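# Place rubber disc under the hardness tester's gauge foot

## Task

Set the grey rubber disc onto the round table of the hardness tester so that the foot of the gauge sits on the disc, then release it from the gripper.

## Robot and tools

Robot: two six-joint arms with parallel-jaw grippers, named left_arm and right_arm. The names do not refer to image sides. In the shared scene frame the origin lies on the table top midway between the arms, +z is up, +x points out over the table, and left_arm sits on the +y side. Bases: left_arm at (+0.015, +0.273, 0) m, right_arm at (-0.030, -0.262, 0) m, both facing roughly +x. Joint ranges (rad), base to gripper: waist -2.880 to 2.880, shoulder 0.000 to 3.142, elbow 0.000 to 3.019, wrist pitch -1.693 to 1.571, wrist yaw -1.571 to 1.571, wrist roll -2.094 to 2.094. Each elbow cannot quite straighten fully.

Gripper axes: the fingers point along the gripper's own +z and close along its own y. end_effector_position is the pinch point between the pads, about 1 cm short of the fingertips. Opening is absolute: +1 is fully open (0.094 m), -1 fully closed.

Result lines: the state line gives, for left_arm and right_arm, end_effector_position in metres and end_effector_quat_wxyz in the scene frame; reported positions can be off, more so at long reach. grip_measured is the measured finger opening on the same -1..+1 scale (the last Joint positions entry is the opening in metres); readings may be off by about 1 mm per gripper. "pose unreachable" means the clearance check altered or blocked a command for the named arm; HELD marks control steps where your row was not fully sent. "Hand target" shows the pose the controller is currently driving each gripper toward. A FAULT line means an arm has stopped; MOTOR HOT warns from 85 °C, and at 100 °C an OVER-TEMPERATURE FAULT drops that arm until it cools, so avoid holding loads longer than needed.

execute_actions(actions, pictures): actions is a list with zero or one item. Empty list: just report state. {"rows": [...], "steps": n}: n from 1 to 15 control steps of 1/30 s (default 15); each row is used for one step and the last row repeats to fill. {"steps": n} without rows: a wait of up to 300 steps counted from the previous result, reply time included. pictures (boolean) toggles camera images. A refused call does nothing.

Row layout (also used by move's target): one flat list of 14 numbers, each in [-1, 1]: dx, dy, dz, rx, ry, rz, opening for left_arm, then the same seven for right_arm. dx..rz are an offset, expressed in that gripper's own axes, from the gripper pose shown in the most recent result (or from the current pose if no result in this scene has shown it yet, and for second and later calls within one reply). Every row is measured from that same base pose, not chained. Scale: 1.0 = 0.6 m for translation, 1.0 = 180 degrees for rotation; rx, ry, rz form a single rotation vector. Only the opening is absolute. All zeros is not a pause: it pulls the arm back to the base pose.

move(target, speed): target is one 14-number row as above. Each gripper follows a straight path to its target; both paths finish together and last 0.5 to 10 s (cut off at 10 s). speed is top path speed in m/s, 0.002 to 0.5, default 0.25; rotation is capped at twice that in rad/s. The opening is sent when the move starts. Paths ignore obstacles and the other arm, and grippers may lag, drift, or overshoot speed near full reach. The move: line reports the ending (done, off_target, moving, held, fault) and limits (paced = pose clipped, held = some steps blocked; after that the arm may jump fast). Distance from each target is listed. No per-step readings.

wait(seconds): 0 to 10 s, sends nothing new. zoom_image(camera, region): camera is cam_left_wrist or cam_right_wrist (both 504x504 fisheye); region [x0, y0, x1, y1] in pixels from the top-left, at most 504x504. read_manual(section): licence texts only. finished_scene(scene): ends the current scene by its number and grades it; irreversible, so call it only when the disc is resting under the gauge foot and released. Replying with no tool call ends everything.

Controller behaviour: each step, the commanded pose is clipped to within 70 mm and 16 degrees of the measured pose; damped IK then favours position over orientation. After an action ends, the arm continues only to its last clipped pose, so check the result and send the remainder. Arms tend to finish a centimetre or more low and sag under repeated zero offsets: to hold an arm still, send the correction back to its wanted pose in a reply's first call and zeros afterwards, raising the aim if it still sags. The simulation keeps running while you think.

Gripping: fingers go to the opening you write (except near ±1). To hold the disc, command about 0.03 below its grip_measured; less squeezes more gently. Pad force is roughly 50-62 N, lower for very thin parts, with a brief spike on contact.

Cameras: calibration for each wrist camera (fisheye, K, D, T_world_to_cam) is given per scene and may be slightly off; results list changed camera poses.

Avoid: dropping the disc or knocking anything off the table, faster approaches into contact or targets well past contact (both press harder), arms colliding or pressing each other, and slams. Objects may be nudged or tugged briefly by outside disturbances; recheck before releasing.

Each tool is called after "Emit:" by a JSON object that holds its "method" and its "body", one argument or row to a line.

## Session

Emit:
{"method": "execute_actions", "body": {
  "actions": []
}}

Scene clock: 0.00 s of 5400.00 s.
left_arm: end_effector_position=(+0.1105, +0.7140, +0.1474) grip_measured=+1.000 end_effector_quat_wxyz=(+0.015, +0.794, -0.584, -0.168) | right_arm: end_effector_position=(+0.5087, -0.1045, +0.2542) grip_measured=+1.000 end_effector_quat_wxyz=(+0.618, +0.502, +0.449, +0.405)
Joint positions: left_arm=[ 1.233  1.522  1.178 -1.153 -0.331 -0.626  0.094] | right_arm=[0.475 1.574 0.752 0.949 0.752 1.333 0.094]
Joint velocities: left_arm=[-0.015 -0.005 -0.007  0.007 -0.007  0.022  0.   ] | right_arm=[-0.005 -0.005 -0.002 -0.012 -0.022 -0.007  0.   ]
Motor temperatures (°C, as the motors report them): left_arm=[19 20 24 21 21 21] | right_arm=[19 23 24 23 20 20]
Hand target (left_arm): +0.113, +0.720, +0.150; +0.010, +0.794, -0.583, -0.169
Hand target (right_arm): +0.513, -0.102, +0.268; +0.621, +0.501, +0.438, +0.415
camera_calibration (this result's frames):
cam_left_wrist: T_world_to_cam=[[0.92612, 0.308865, -0.216575, -0.283834], [0.368762, -0.862221, 0.34726, 0.532813], [-0.0794789, -0.401469, -0.912418, 0.554537], [0, 0, 0, 1]] pos_world=[0.110456, 0.769699, 0.259473]
cam_right_wrist: T_world_to_cam=[[0.0478417, -0.164315, -0.985247, 0.211195], [-0.35768, 0.918149, -0.170493, 0.327362], [0.932618, 0.36056, -0.0148463, -0.311656], [0, 0, 0, 1]] pos_world=[0.397643, -0.153494, 0.259265]

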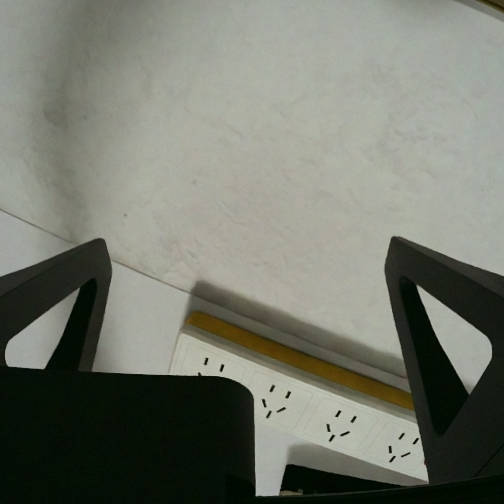

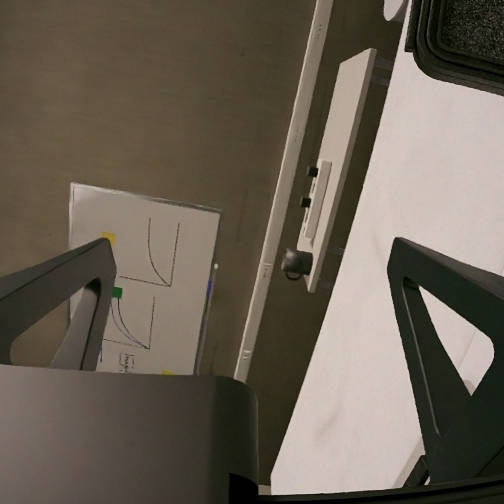

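Emit:
{"method": "move", "body": {
  "target": [0.644,0.152,-0.723,0.418,-0.235,0.465,1,-0.403,0.351,-0.318,0.071,0.221,-0.452,1]
}}

Scene clock: 10.70 s of 5400.00 s.
left_arm: end_effector_position=(+0.2485, +0.2431, +0.4603) grip_measured=+1.000 end_effector_quat_wxyz=(+0.472, +0.008, +0.882, -0.001) | right_arm: end_effector_position=(+0.2540, -0.2404, +0.4571) grip_measured=+1.000 end_effector_quat_wxyz=(+0.480, +0.002, +0.877, -0.004)
Joint positions: left_arm=[-0.296  0.509  1.134 -1.232 -0.235 -0.153  0.094] | right_arm=[ 0.145  0.601  1.121 -1.097  0.147  0.09   0.094]
Joint velocities: left_arm=[-0.005 -0.015  0.007 -0.007  0.007  0.007  0.   ] | right_arm=[-0.005  0.005 -0.007  0.007 -0.007 -0.051  0.   ]
Motor temperatures (°C, as the motors report them): left_arm=[19 20 27 21 21 21] | right_arm=[19 24 28 23 20 20]
Hand target (left_arm): +0.249, +0.242, +0.483; +0.494, +0.002, +0.869, -0.010
Hand target (right_arm): +0.249, -0.244, +0.485; +0.499, +0.001, +0.866, -0.006
Off the commanded pose (left_arm): 0.021 m, 4 deg.
Off the commanded pose (right_arm): 0.025 m, 3 deg.
After step 90, 2.97 s passed at rest.
move: off_target (left_arm, right_arm)
camera_calibration (this result's frames):
cam_left_wrist: T_world_to_cam=[[-0.0238409, -0.999664, -0.0101958, 0.260744], [-0.934422, 0.025908, -0.355224, 0.398566], [0.355368, 0.00105833, -0.934726, 0.466377], [0, 0, 0, 1]] pos_world=[0.21291, 0.249836, 0.580173]
cam_right_wrist: T_world_to_cam=[[-0.0121298, -0.999924, 0.00219705, -0.236079], [-0.935025, 0.0105638, -0.354425, 0.408214], [0.354375, -0.00635341, -0.935082, 0.457244], [0, 0, 0, 1]] pos_world=[0.216791, -0.237469, 0.572761]

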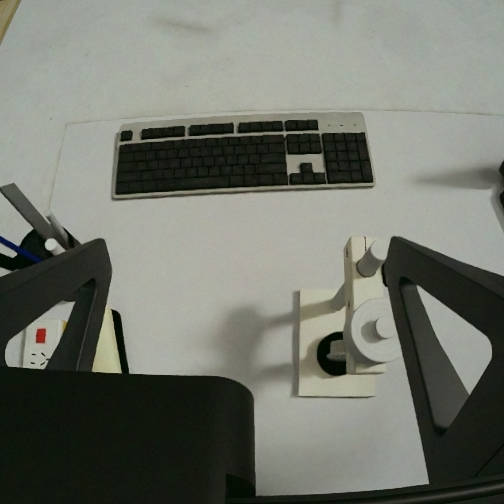

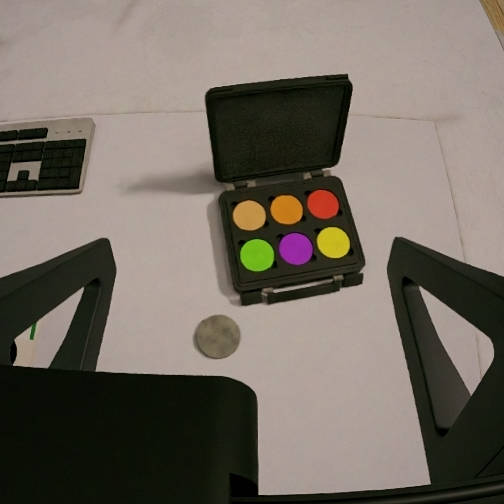

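Emit:
{"method": "move", "body": {
  "target": [0.231,-0.198,0.194,0,0.285,0,-0.1,0.528,0.073,0.434,-0.293,-0.039,-0.161,1]
}}

Scene clock: 17.80 s of 5400.00 s.
left_arm: end_effector_position=(+0.2731, +0.1287, +0.2811) grip_measured=-0.098 end_effector_quat_wxyz=(+0.056, -0.000, +0.998, +0.001) | right_arm: end_effector_position=(+0.2829, -0.1964, +0.0345) grip_measured=+1.000 end_effector_quat_wxyz=(+0.438, -0.411, +0.747, +0.283)
Joint positions: left_arm=[-0.543  1.047  1.134 -1.562 -0.059 -0.539  0.042] | right_arm=[-0.299  1.431  0.367 -0.11  -1.054 -1.052  0.094]
Joint velocities: left_arm=[-0.005  0.015  0.007 -0.002 -0.051 -0.051  0.001] | right_arm=[ 0.005 -0.005 -0.012  0.007 -0.081  0.007  0.   ]
Motor temperatures (°C, as the motors report them): left_arm=[19 20 28 21 21 21] | right_arm=[19 24 30 23 20 20]
Hand target (left_arm): +0.267, +0.127, +0.276; +0.042, +0.001, +0.999, +0.006
Hand target (right_arm): +0.301, -0.205, +0.047; +0.459, -0.423, +0.736, +0.262
Off the commanded pose (left_arm): 0.007 m, 2 deg.
Off the commanded pose (right_arm): 0.025 m, 4 deg.
After step 90, 1.30 s passed at rest.
move: off_target (right_arm)
camera_calibration (this result's frames):
cam_left_wrist: T_world_to_cam=[[-0.00828416, -0.999961, 0.00304681, 0.137211], [-0.873786, 0.00872038, 0.486233, 0.109913], [-0.486241, 0.00136577, -0.873824, 0.502934], [0, 0, 0, 1]] pos_world=[0.341724, 0.13556, 0.385614]
cam_right_wrist: T_world_to_cam=[[0.860416, -0.505435, -0.0649572, -0.338189], [-0.478983, -0.758625, -0.441661, 0.0078842], [0.173953, 0.411126, -0.894827, 0.183754], [0, 0, 0, 1]] pos_world=[0.262795, -0.240497, 0.145943]

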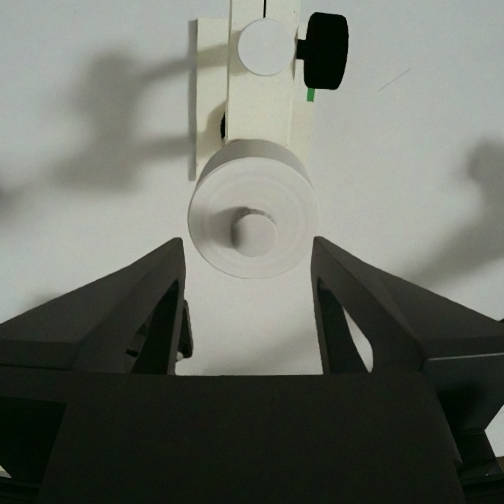

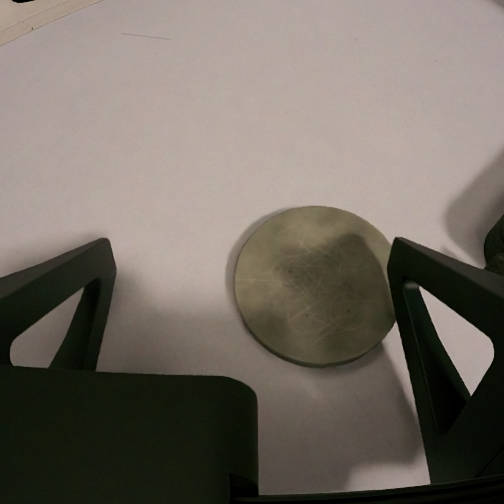

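Emit:
{"method": "move", "body": {
  "target": [0.005,-0.008,0.04,0,0,0,-0.1,-0.01,-0.05,0,0,-0.02,0,1],
  "speed": 0.05
}}

Emit:
{"method": "move", "body": {
  "target": [0,0,0.045,0,0,0,-0.1,0.04,0,0.02,0,0,0,0.8],
  "speed": 0.03
}}

Scene clock: 22.13 s of 5400.00 s.
left_arm: end_effector_position=(+0.2727, +0.1288, +0.2603) grip_measured=-0.098 end_effector_quat_wxyz=(+0.053, -0.001, +0.999, +0.002) | right_arm: end_effector_position=(+0.2951, -0.2014, +0.0330) grip_measured=+1.000 end_effector_quat_wxyz=(+0.448, -0.397, +0.739, +0.308)
Joint positions: left_arm=[-0.543  1.047  1.08  -1.514 -0.059 -0.542  0.042] | right_arm=[-0.32   1.508  0.408 -0.102 -1.117 -1.055  0.094]
Joint velocities: left_arm=[-0.005 -0.015  0.012 -0.007 -0.022 -0.022  0.   ] | right_arm=[-0.005  0.005 -0.002 -0.002 -0.037 -0.007  0.   ]
Motor temperatures (°C, as the motors report them): left_arm=[19 20 28 21 21 21] | right_arm=[19 24 30 23 20 20]
Hand target (left_arm): +0.273, +0.124, +0.257; +0.056, -0.000, +0.998, +0.001
Hand target (right_arm): +0.310, -0.209, +0.038; +0.461, -0.403, +0.733, +0.296
Off the commanded pose (left_arm): 0.006 m, 0 deg.
Off the commanded pose (right_arm): 0.018 m, 2 deg.
After step 90, 0.40 s passed at rest.
move: off_target (right_arm)
camera_calibration (this result's frames):
cam_left_wrist: T_world_to_cam=[[-0.00600274, -0.999982, 0.0000362161, 0.137518], [-0.871089, 0.0052468, 0.491097, 0.11816], [-0.491088, 0.00291638, -0.871105, 0.485001], [0, 0, 0, 1]] pos_world=[0.341931, 0.135481, 0.364454]
cam_right_wrist: T_world_to_cam=[[0.861286, -0.497697, -0.10239, -0.348747], [-0.480221, -0.731446, -0.484123, 0.0165237], [0.166054, 0.466138, -0.868989, 0.194875], [0, 0, 0, 1]] pos_world=[0.275946, -0.252323, 0.141636]

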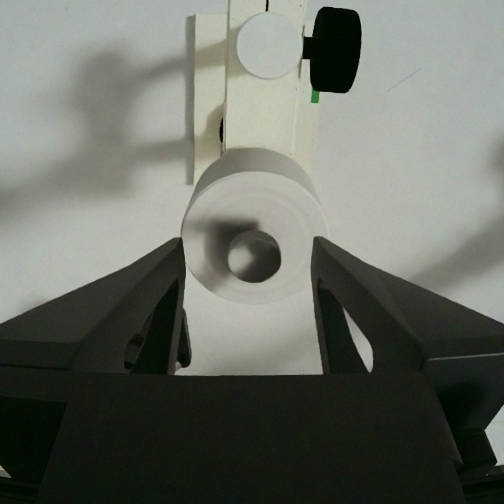

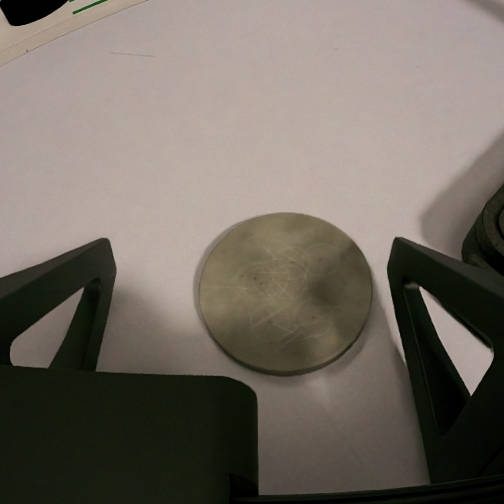

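Scene clock: 23.27 s of 5400.00 s.
left_arm: end_effector_position=(+0.2730, +0.1286, +0.2389) grip_measured=-0.098 end_effector_quat_wxyz=(+0.054, -0.001, +0.999, +0.002) | right_arm: end_effector_position=(+0.3021, -0.2025, +0.0203) grip_measured=+0.802 end_effector_quat_wxyz=(+0.465, -0.408, +0.727, +0.298)
Joint positions: left_arm=[-0.543  1.047  1.024 -1.457 -0.059 -0.542  0.042] | right_arm=[-0.32   1.584  0.404  0.027 -1.13  -1.055  0.085]
Joint velocities: left_arm=[-0.015 -0.005  0.002  0.012  0.007 -0.066  0.   ] | right_arm=[ 0.005 -0.005 -0.007  0.002 -0.125 -0.007 -0.001]
Motor temperatures (°C, as the motors report them): left_arm=[19 20 28 21 21 21] | right_arm=[19 24 30 23 20 20]
Hand target (left_arm): +0.276, +0.129, +0.234; +0.053, -0.001, +0.999, +0.002
Hand target (right_arm): +0.293, -0.199, +0.007; +0.448, -0.398, +0.739, +0.308
Off the commanded pose (left_arm): 0.006 m, 0 deg.
Off the commanded pose (right_arm): 0.017 m, 3 deg.
move: off_target (right_arm)
camera_calibration (this result's frames):
cam_left_wrist: T_world_to_cam=[[-0.00600306, -0.999982, 0.000620185, 0.137187], [-0.871571, 0.00553623, 0.490239, 0.129248], [-0.490233, 0.0024024, -0.871588, 0.466474], [0, 0, 0, 1]] pos_world=[0.342153, 0.135348, 0.343126]
cam_right_wrist: T_world_to_cam=[[0.867847, -0.493484, -0.0575783, -0.358648], [-0.451574, -0.735152, -0.505601, 0.00393016], [0.207177, 0.464785, -0.860844, 0.170331], [0, 0, 0, 1]] pos_world=[0.277738, -0.253265, 0.127965]

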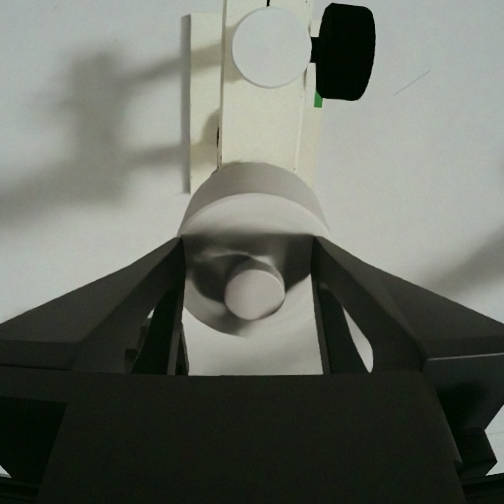

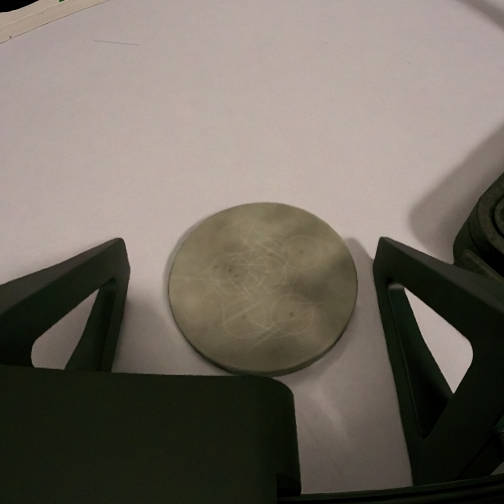

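Emit:
{"method": "move", "body": {
  "target": [0,0,0.005,0,0,0,-0.7,0.01,0,0,0,0,0,0.19]
}}

Emit:
{"method": "move", "body": {
  "target": [0,0,-0.11,0,0,0,-0.7,-0.225,0.315,0.29,0,0,0,0.19],
  "speed": 0.1
}}

Scene clock: 31.33 s of 5400.00 s.
left_arm: end_effector_position=(+0.2732, +0.1270, +0.2390) grip_measured=-0.642 end_effector_quat_wxyz=(+0.054, -0.001, +0.999, -0.002) | right_arm: end_effector_position=(+0.3018, -0.2023, +0.0201) grip_measured=+0.282 end_effector_quat_wxyz=(+0.465, -0.407, +0.727, +0.300)
Joint positions: left_arm=[-0.544  1.047  1.024 -1.453 -0.052 -0.542  0.017] | right_arm=[-0.321  1.587  0.404  0.028 -1.133 -1.055  0.06 ]
Joint velocities: left_arm=[-0.024 -0.024  0.002 -0.012  0.051  0.037 -0.   ] | right_arm=[-0.005 -0.015 -0.007 -0.012  0.007 -0.007  0.   ]
Motor temperatures (°C, as the motors report them): left_arm=[19 20 28 21 21 21] | right_arm=[19 24 28 23 20 20]
Hand target (left_arm): +0.273, +0.129, +0.236; +0.054, -0.001, +0.999, +0.002
Hand target (right_arm): +0.301, -0.204, +0.015; +0.465, -0.407, +0.727, +0.298
Off the commanded pose (left_arm): 0.003 m, 0 deg.
Off the commanded pose (right_arm): 0.006 m, 0 deg.
After step 90, 4.37 s passed at rest.
move: done
camera_calibration (this result's frames):
cam_left_wrist: T_world_to_cam=[[-0.00698288, -0.999942, 0.00816118, 0.134014], [-0.871532, 0.0100873, 0.490234, 0.128762], [-0.490288, -0.00368948, -0.871553, 0.467337], [0, 0, 0, 1]] pos_world=[0.342286, 0.134431, 0.343092]
cam_right_wrist: T_world_to_cam=[[0.868219, -0.492588, -0.0596097, -0.358232], [-0.451351, -0.734151, -0.507252, 0.0039814], [0.206104, 0.467311, -0.859734, 0.17092], [0, 0, 0, 1]] pos_world=[0.277594, -0.253411, 0.127612]

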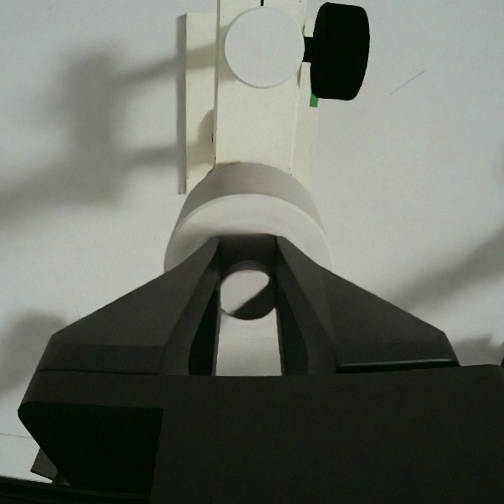

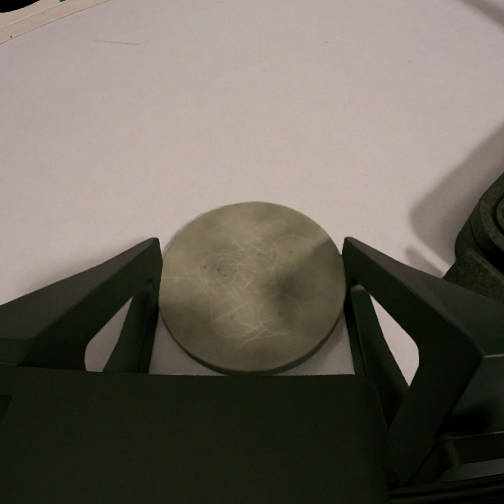

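Scene clock: 34.60 s of 5400.00 s.
left_arm: end_effector_position=(+0.2703, +0.1285, +0.2571) grip_measured=-0.642 end_effector_quat_wxyz=(+0.033, -0.005, +0.999, +0.010) | right_arm: end_effector_position=(+0.2322, +0.0639, +0.0766) grip_measured=+0.282 end_effector_quat_wxyz=(+0.456, -0.407, +0.731, +0.302)
Joint positions: left_arm=[-0.544  1.07   1.089 -1.543 -0.052 -0.551  0.017] | right_arm=[ 0.756  1.393  0.304  0.656 -0.289 -0.055  0.06 ]
Joint velocities: left_arm=[ 0.005  0.015 -0.007 -0.012  0.007  0.022 -0.   ] | right_arm=[ 0.005 -0.005 -0.022 -0.007 -0.066  0.022  0.   ]
Motor temperatures (°C, as the motors report them): left_arm=[19 20 29 21 21 21] | right_arm=[19 24 28 23 20 20]
Hand target (left_arm): +0.265, +0.128, +0.301; +0.055, -0.001, +0.999, -0.003
Hand target (right_arm): +0.241, +0.076, +0.092; +0.467, -0.401, +0.725, +0.309
Off the commanded pose (left_arm): 0.048 m, 3 deg.
Off the commanded pose (right_arm): 0.019 m, 1 deg.
move: off_target (left_arm, right_arm)
camera_calibration (this result's frames):
cam_left_wrist: T_world_to_cam=[[0.00159149, -0.999886, -0.0150293, 0.138997], [-0.850901, -0.00924934, 0.525244, 0.105287], [-0.525324, 0.0119526, -0.850819, 0.483853], [0, 0, 0, 1]] pos_world=[0.343547, 0.134172, 0.358459]
cam_right_wrist: T_world_to_cam=[[0.86883, -0.489799, -0.0723348, -0.162617], [-0.457953, -0.73947, -0.49342, 0.197525], [0.188187, 0.461824, -0.866778, 0.114493], [0, 0, 0, 1]] pos_world=[0.210198, 0.0135386, 0.18494]

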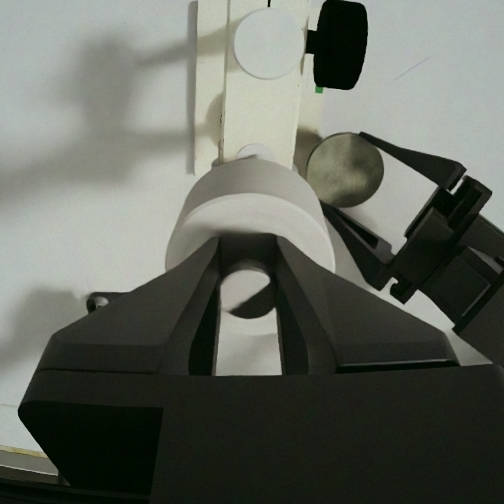

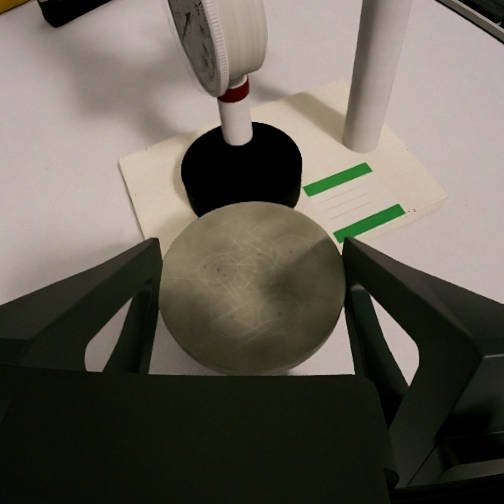

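Emit:
{"method": "move", "body": {
  "target": [-0.015,0,-0.105,0,-0.02,0,-0.7,0.012,0.01,0.02,0,0,0,0.19],
  "speed": 0.03
}}

Emit:
{"method": "move", "body": {
  "target": [-0.01,0,-0.09,0,-0.02,0,-0.7,-0.045,0.015,0.075,0,0,0,0.19],
  "speed": 0.015
}}

Scene clock: 40.33 s of 5400.00 s.
left_arm: end_effector_position=(+0.2708, +0.1284, +0.2577) grip_measured=-0.641 end_effector_quat_wxyz=(+0.022, -0.005, +0.999, +0.024) | right_arm: end_effector_position=(+0.2298, +0.0674, +0.0617) grip_measured=+0.282 end_effector_quat_wxyz=(+0.450, -0.409, +0.736, +0.295)
Joint positions: left_arm=[-0.551  1.094  1.107 -1.572 -0.064 -0.559  0.017] | right_arm=[ 0.776  1.452  0.304  0.698 -0.265 -0.052  0.06 ]
Joint velocities: left_arm=[-0.024  0.005 -0.002 -0.002  0.022 -0.022  0.   ] | right_arm=[-0.005 -0.015  0.012 -0.012 -0.037  0.007 -0.001]
Motor temperatures (°C, as the motors report them): left_arm=[19 20 32 21 21 21] | right_arm=[19 24 28 23 20 20]
Hand target (left_arm): +0.272, +0.128, +0.316; +0.066, -0.005, +0.998, +0.008
Hand target (right_arm): +0.230, +0.074, +0.066; +0.456, -0.407, +0.731, +0.302
Off the commanded pose (left_arm): 0.063 m, 5 deg.
Off the commanded pose (right_arm): 0.008 m, 1 deg.
After step 90, 0.40 s passed at rest.
move: off_target (left_arm)
camera_calibration (this result's frames):
cam_left_wrist: T_world_to_cam=[[0.00278991, -0.99909, -0.0425544, 0.145542], [-0.838605, -0.0255184, 0.544142, 0.0992201], [-0.544732, 0.0341682, -0.837914, 0.483741], [0, 0, 0, 1]] pos_world=[0.34631, 0.131413, 0.357537]
cam_right_wrist: T_world_to_cam=[[0.866773, -0.493893, -0.0690999, -0.159396], [-0.463603, -0.746929, -0.476623, 0.192463], [0.183788, 0.445158, -0.876388, 0.103159], [0, 0, 0, 1]] pos_world=[0.208427, 0.0191093, 0.171125]

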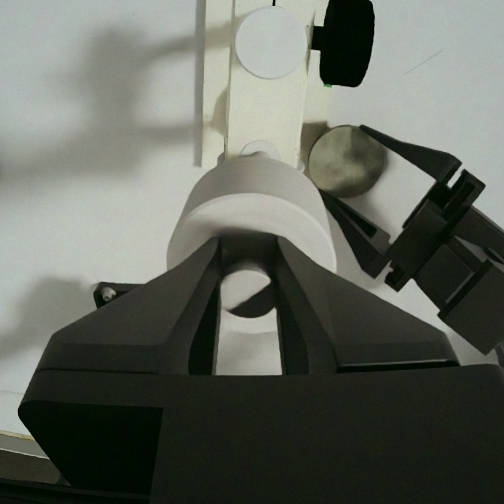

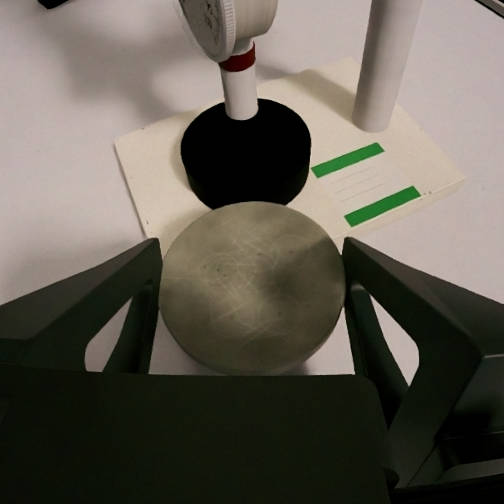

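Scene clock: 44.17 s of 5400.00 s.
left_arm: end_effector_position=(+0.2706, +0.1283, +0.2575) grip_measured=-0.640 end_effector_quat_wxyz=(+0.018, -0.005, +0.999, +0.035) | right_arm: end_effector_position=(+0.2411, +0.1021, +0.0600) grip_measured=+0.282 end_effector_quat_wxyz=(+0.446, -0.412, +0.740, +0.289)
Joint positions: left_arm=[-0.56   1.106  1.115 -1.586 -0.078 -0.569  0.017] | right_arm=[ 0.833  1.52   0.396  0.662 -0.207 -0.035  0.06 ]
Joint velocities: left_arm=[-0.005 -0.005 -0.017 -0.002 -0.095  0.066  0.001] | right_arm=[-0.015 -0.005 -0.012 -0.017 -0.051  0.007  0.001]
Motor temperatures (°C, as the motors report them): left_arm=[19 20 33 21 21 21] | right_arm=[19 24 28 23 20 20]
Hand target (left_arm): +0.272, +0.127, +0.309; +0.054, -0.004, +0.998, +0.022
Hand target (right_arm): +0.247, +0.117, +0.068; +0.450, -0.409, +0.737, +0.296
Off the commanded pose (left_arm): 0.055 m, 4 deg.
Off the commanded pose (right_arm): 0.018 m, 1 deg.
move: off_target (left_arm, right_arm)
camera_calibration (this result's frames):
cam_left_wrist: T_world_to_cam=[[0.00354087, -0.997924, -0.0643101, 0.150764], [-0.834357, -0.0383973, 0.549886, 0.0982717], [-0.551214, 0.0517105, -0.83276, 0.481617], [0, 0, 0, 1]] pos_world=[0.346934, 0.129319, 0.356728]
cam_right_wrist: T_world_to_cam=[[0.865478, -0.496955, -0.063115, -0.151898], [-0.466764, -0.754251, -0.461775, 0.223324], [0.181877, 0.429116, -0.884749, 0.0867398], [0, 0, 0, 1]] pos_world=[0.219928, 0.0557345, 0.170281]

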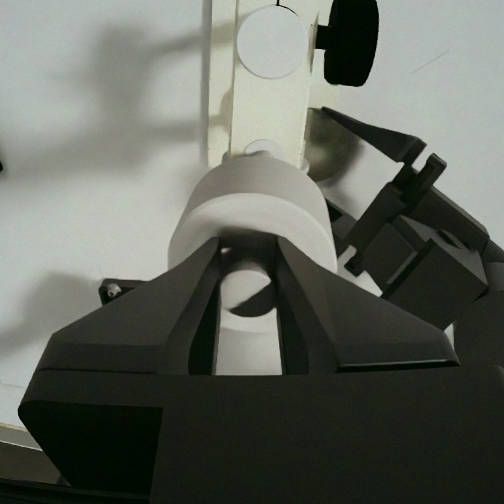

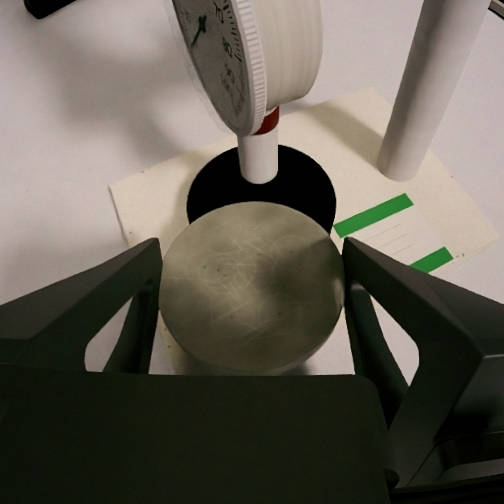

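Emit:
{"method": "move", "body": {
  "target": [-0.01,0,-0.1,0,-0.02,0,-0.7,-0.04,-0.01,0.078,0,-0.01,0,0.19],
  "speed": 0.015
}}

Scene clock: 55.57 s of 5400.00 s.
left_arm: end_effector_position=(+0.2707, +0.1281, +0.2577) grip_measured=-0.639 end_effector_quat_wxyz=(+0.011, -0.006, +0.999, +0.049) | right_arm: end_effector_position=(+0.2633, +0.1281, +0.0570) grip_measured=+0.282 end_effector_quat_wxyz=(+0.450, -0.411, +0.737, +0.291)
Joint positions: left_arm=[-0.57   1.125  1.128 -1.609 -0.095 -0.581  0.017] | right_arm=[ 0.834  1.606  0.484  0.672 -0.207 -0.033  0.06 ]
Joint velocities: left_arm=[-0.024  0.005 -0.012  0.017  0.007  0.066  0.   ] | right_arm=[-0.005 -0.005 -0.017 -0.002  0.037 -0.007  0.001]
Motor temperatures (°C, as the motors report them): left_arm=[19 21 37 21 21 21] | right_arm=[19 24 29 23 20 20]
Hand target (left_arm): +0.271, +0.126, +0.313; +0.050, -0.004, +0.998, +0.033
Hand target (right_arm): +0.271, +0.144, +0.061; +0.457, -0.408, +0.733, +0.296
Off the commanded pose (left_arm): 0.060 m, 5 deg.
Off the commanded pose (right_arm): 0.019 m, 1 deg.
After step 90, 4.17 s passed at rest.
move: off_target (left_arm, right_arm)
camera_calibration (this result's frames):
cam_left_wrist: T_world_to_cam=[[0.00386991, -0.995584, -0.0937942, 0.157782], [-0.826036, -0.0560462, 0.560824, 0.0953557], [-0.563604, 0.0753071, -0.822605, 0.479599], [0, 0, 0, 1]] pos_world=[0.348461, 0.126312, 0.355842]
cam_right_wrist: T_world_to_cam=[[0.86601, -0.49617, -0.0619857, -0.158708], [-0.463592, -0.750263, -0.471368, 0.25115], [0.187373, 0.436946, -0.879755, 0.0661368], [0, 0, 0, 1]] pos_world=[0.241482, 0.0807841, 0.166731]

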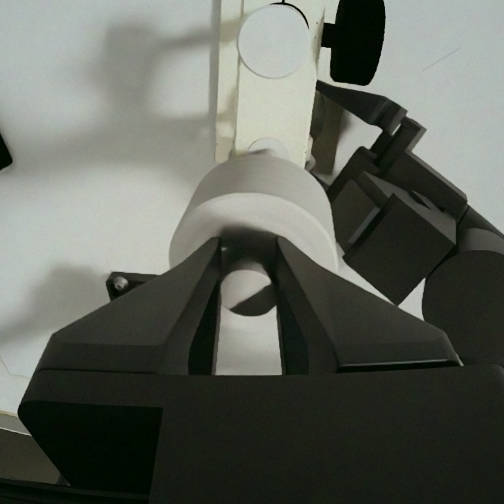

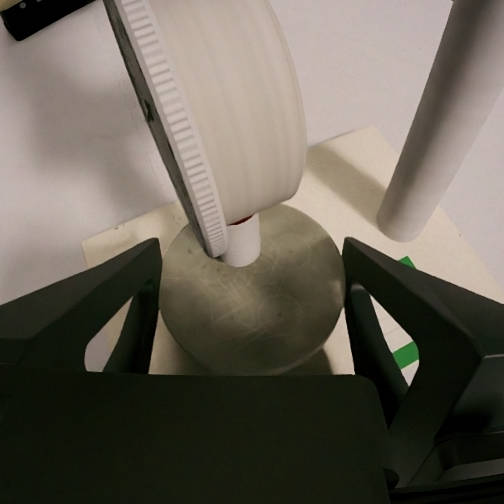

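Well placed.

Emit:
{"method": "move", "body": {
  "target": [-0.01,0,-0.09,0,-0.02,0,-0.7,0,0,0,0,0,0,0.55]
}}

Emit:
{"method": "move", "body": {
  "target": [0,0,0.022,0,0,0,-0.7,0.03,0,-0.18,0,0,0,0.55],
  "speed": 0.03
}}

Emit:
{"method": "move", "body": {
  "target": [0,0,0,0,0,0,0,0,0,0,0,0,0,0.55]
}}

Emit:
{"method": "move", "body": {
  "target": [0,0,-0.08,0,-0.05,0,0,0,0,0,0,0,0,0.55],
  "speed": 0.08
}}

Scene clock: 58.97 s of 5400.00 s.
left_arm: end_effector_position=(+0.2706, +0.1279, +0.2576) grip_measured=-0.638 end_effector_quat_wxyz=(+0.007, -0.005, +0.998, +0.062) | right_arm: end_effector_position=(+0.2633, +0.1281, +0.0570) grip_measured=+0.548 end_effector_quat_wxyz=(+0.450, -0.411, +0.737, +0.291)
Joint positions: left_arm=[-0.581  1.139  1.136 -1.625 -0.112 -0.592  0.017] | right_arm=[ 0.834  1.606  0.484  0.672 -0.207 -0.033  0.073]
Joint velocities: left_arm=[ 0.005 -0.005 -0.007 -0.007 -0.037 -0.066 -0.   ] | right_arm=[-0.015  0.015 -0.007  0.007 -0.007 -0.007  0.   ]
Motor temperatures (°C, as the motors report them): left_arm=[19 21 38 21 22 21] | right_arm=[19 24 29 23 20 20]
Hand target (left_arm): +0.273, +0.124, +0.308; +0.044, -0.004, +0.998, +0.047
Hand target (right_arm): +0.263, +0.128, +0.057; +0.450, -0.411, +0.737, +0.291
Off the commanded pose (left_arm): 0.054 m, 4 deg.
Off the commanded pose (right_arm): 0.000 m, 0 deg.
joint sent to its limit (left arm) — the command would take joint 4 (wrist pitch) past its lower limit, so that joint was sent only as far as its limit.
move: off_target (left_arm)
camera_calibration (this result's frames):
cam_left_wrist: T_world_to_cam=[[0.00149896, -0.992822, -0.119593, 0.164478], [-0.822224, -0.0692916, 0.564931, 0.0949546], [-0.569162, 0.0974854, -0.816426, 0.476502], [0, 0, 0, 1]] pos_world=[0.349034, 0.123425, 0.355056]
cam_right_wrist: T_world_to_cam=[[0.866173, -0.495866, -0.062148, -0.158715], [-0.463394, -0.75037, -0.471392, 0.251114], [0.187113, 0.437106, -0.879731, 0.0661847], [0, 0, 0, 1]] pos_world=[0.241456, 0.0807976, 0.166734]

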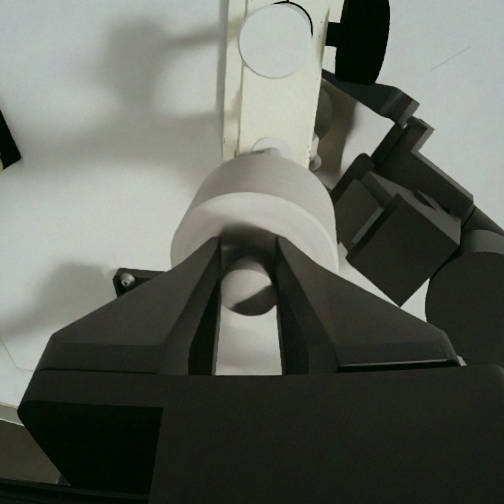

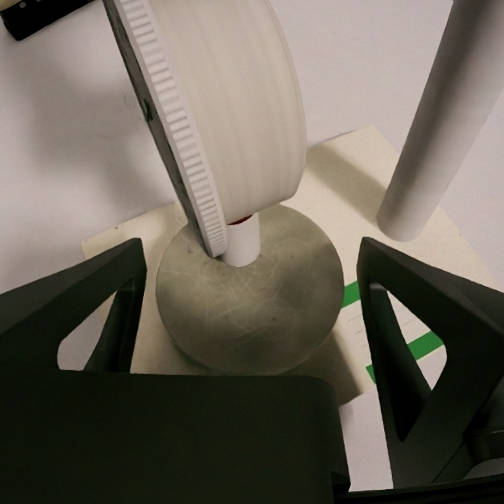

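Scene clock: 62.87 s of 5400.00 s.
left_arm: end_effector_position=(+0.2706, +0.1277, +0.2466) grip_measured=-0.638 end_effector_quat_wxyz=(+0.005, -0.004, +0.998, +0.064) | right_arm: end_effector_position=(+0.2118, +0.0399, +0.0867) grip_measured=+0.548 end_effector_quat_wxyz=(+0.448, -0.410, +0.738, +0.295)
Joint positions: left_arm=[-0.581  1.143  1.111 -1.601 -0.112 -0.592  0.017] | right_arm=[ 0.748  1.222  0.244  0.518 -0.29  -0.065  0.073]
Joint velocities: left_arm=[ 0.005 -0.015 -0.002  0.012 -0.007 -0.037  0.   ] | right_arm=[-0.015 -0.005  0.002 -0.022 -0.066  0.037  0.001]
Motor temperatures (°C, as the motors report them): left_arm=[19 21 36 21 21 21] | right_arm=[19 24 29 23 20 20]
Hand target (left_arm): +0.271, +0.130, +0.245; +0.008, -0.005, +0.998, +0.062
Hand target (right_arm): +0.213, +0.036, +0.087; +0.450, -0.412, +0.737, +0.290
Off the commanded pose (left_arm): 0.003 m, 0 deg.
Off the commanded pose (right_arm): 0.004 m, 1 deg.
move: done
camera_calibration (this result's frames):
cam_left_wrist: T_world_to_cam=[[0.000915009, -0.99252, -0.122076, 0.163729], [-0.819269, -0.0707435, 0.569028, 0.0995462], [-0.573408, 0.0994924, -0.813206, 0.467645], [0, 0, 0, 1]] pos_world=[0.349557, 0.12302, 0.343634]
cam_right_wrist: T_world_to_cam=[[0.866572, -0.493925, -0.0713505, -0.155381], [-0.465754, -0.749095, -0.471094, 0.17546], [0.179237, 0.441468, -0.879193, 0.142044], [0, 0, 0, 1]] pos_world=[0.190911, -0.00801792, 0.196456]

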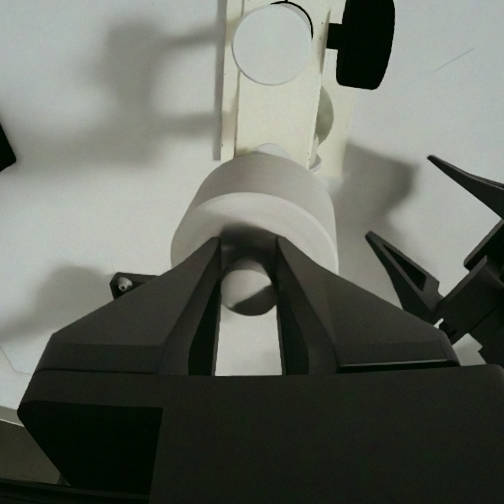

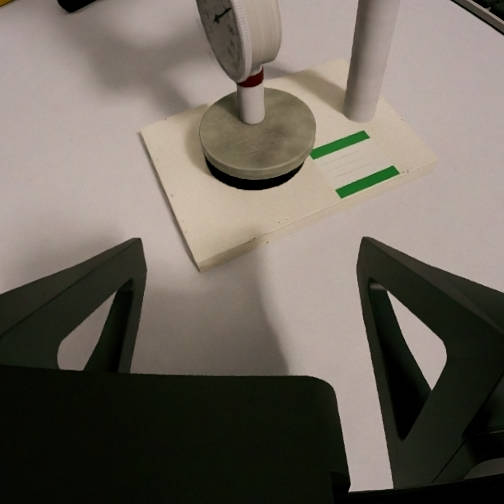

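Scene clock: 63.37 s of 5400.00 s.
left_arm: end_effector_position=(+0.2701, +0.1285, +0.2486) grip_measured=-0.002 end_effector_quat_wxyz=(+0.008, -0.005, +0.998, +0.063) | right_arm: end_effector_position=(+0.2118, +0.0399, +0.0867) grip_measured=+0.548 end_effector_quat_wxyz=(+0.448, -0.410, +0.738, +0.295)
Joint positions: left_arm=[-0.581  1.137  1.111 -1.601 -0.114 -0.592  0.047] | right_arm=[ 0.748  1.222  0.244  0.518 -0.29  -0.065  0.073]
Joint velocities: left_arm=[-0.015 -0.005  0.002  0.002 -0.007  0.007 -0.   ] | right_arm=[-0.005 -0.005  0.002 -0.017  0.022 -0.037  0.001]
Motor temperatures (°C, as the motors report them): left_arm=[19 21 36 21 21 21] | right_arm=[19 24 29 23 20 20]
Hand target (left_arm): +0.271, +0.128, +0.247; +0.005, -0.004, +0.998, +0.064
Hand target (right_arm): +0.212, +0.040, +0.087; +0.448, -0.410, +0.738, +0.295
Off the commanded pose (left_arm): 0.002 m, 0 deg.
Off the commanded pose (right_arm): 0.000 m, 0 deg.
move: done
camera_calibration (this result's frames):
cam_left_wrist: T_world_to_cam=[[0.00162887, -0.992744, -0.120234, 0.164116], [-0.823241, -0.0695871, 0.563411, 0.100384], [-0.56769, 0.0980638, -0.817381, 0.468652], [0, 0, 0, 1]] pos_world=[0.348422, 0.123952, 0.346242]
cam_right_wrist: T_world_to_cam=[[0.866572, -0.493925, -0.0713505, -0.155381], [-0.465754, -0.749095, -0.471094, 0.17546], [0.179237, 0.441468, -0.879193, 0.142044], [0, 0, 0, 1]] pos_world=[0.190911, -0.00801792, 0.196456]

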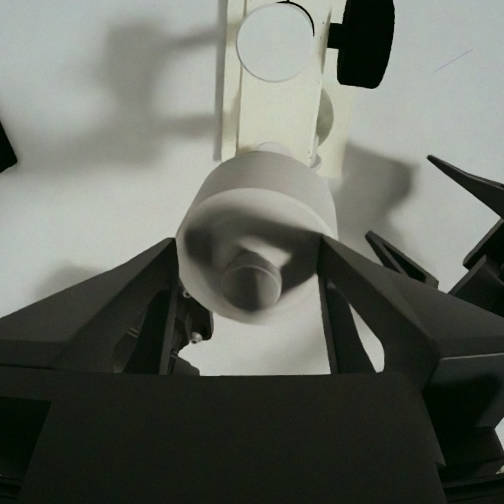

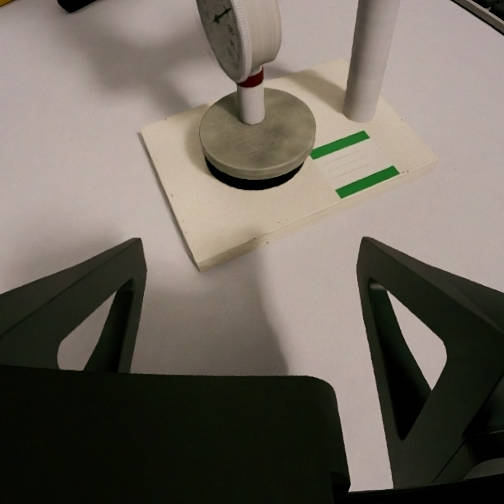

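Scene clock: 64.70 s of 5400.00 s.
left_arm: end_effector_position=(+0.2666, +0.1274, +0.2777) grip_measured=-0.002 end_effector_quat_wxyz=(+0.070, +0.003, +0.995, +0.072) | right_arm: end_effector_position=(+0.2118, +0.0399, +0.0867) grip_measured=+0.548 end_effector_quat_wxyz=(+0.448, -0.410, +0.738, +0.295)
Joint positions: left_arm=[-0.641  1.072  1.136 -1.606 -0.199 -0.631  0.047] | right_arm=[ 0.748  1.222  0.244  0.518 -0.29  -0.065  0.073]
Joint velocities: left_arm=[ 0.005  0.015 -0.007 -0.012 -0.007 -0.051  0.   ] | right_arm=[-0.015 -0.005 -0.012 -0.002 -0.037  0.037 -0.001]
Motor temperatures (°C, as the motors report them): left_arm=[19 21 36 21 21 21] | right_arm=[19 24 29 23 20 20]
Hand target (left_arm): +0.268, +0.122, +0.296; +0.086, +0.001, +0.994, +0.062
Hand target (right_arm): +0.212, +0.040, +0.087; +0.448, -0.410, +0.738, +0.295
Off the commanded pose (left_arm): 0.019 m, 2 deg.
Off the commanded pose (right_arm): 0.000 m, 0 deg.
move: off_target (left_arm)
camera_calibration (this result's frames):
cam_left_wrist: T_world_to_cam=[[-0.00441376, -0.990285, -0.138981, 0.172983], [-0.887408, -0.0601878, 0.457039, 0.12648], [-0.460964, 0.12535, -0.878521, 0.475546], [0, 0, 0, 1]] pos_world=[0.332212, 0.119305, 0.384013]
cam_right_wrist: T_world_to_cam=[[0.866572, -0.493925, -0.0713505, -0.155381], [-0.465754, -0.749095, -0.471094, 0.17546], [0.179237, 0.441468, -0.879193, 0.142044], [0, 0, 0, 1]] pos_world=[0.190911, -0.00801792, 0.196456]

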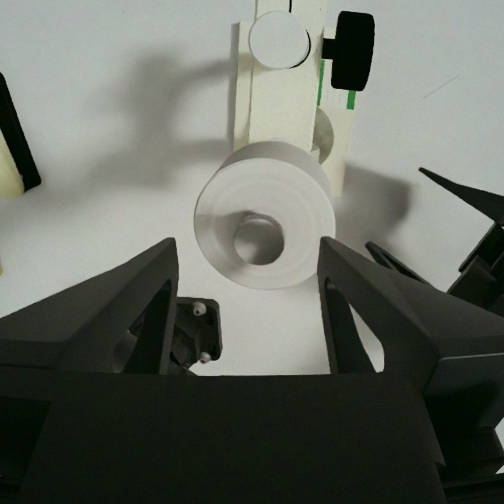

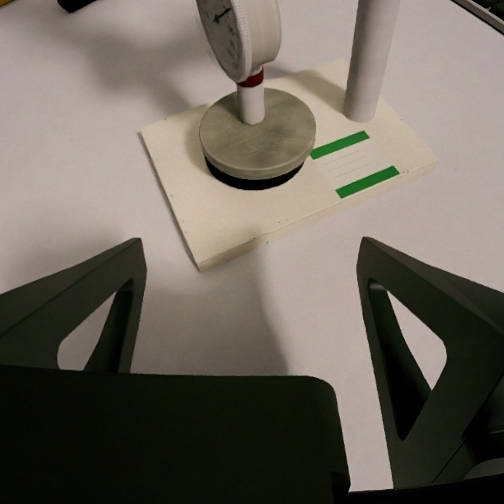

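Emit:
{"method": "finished_scene", "body": {
  "scene": 2
}}

The scene is finished: the task was done.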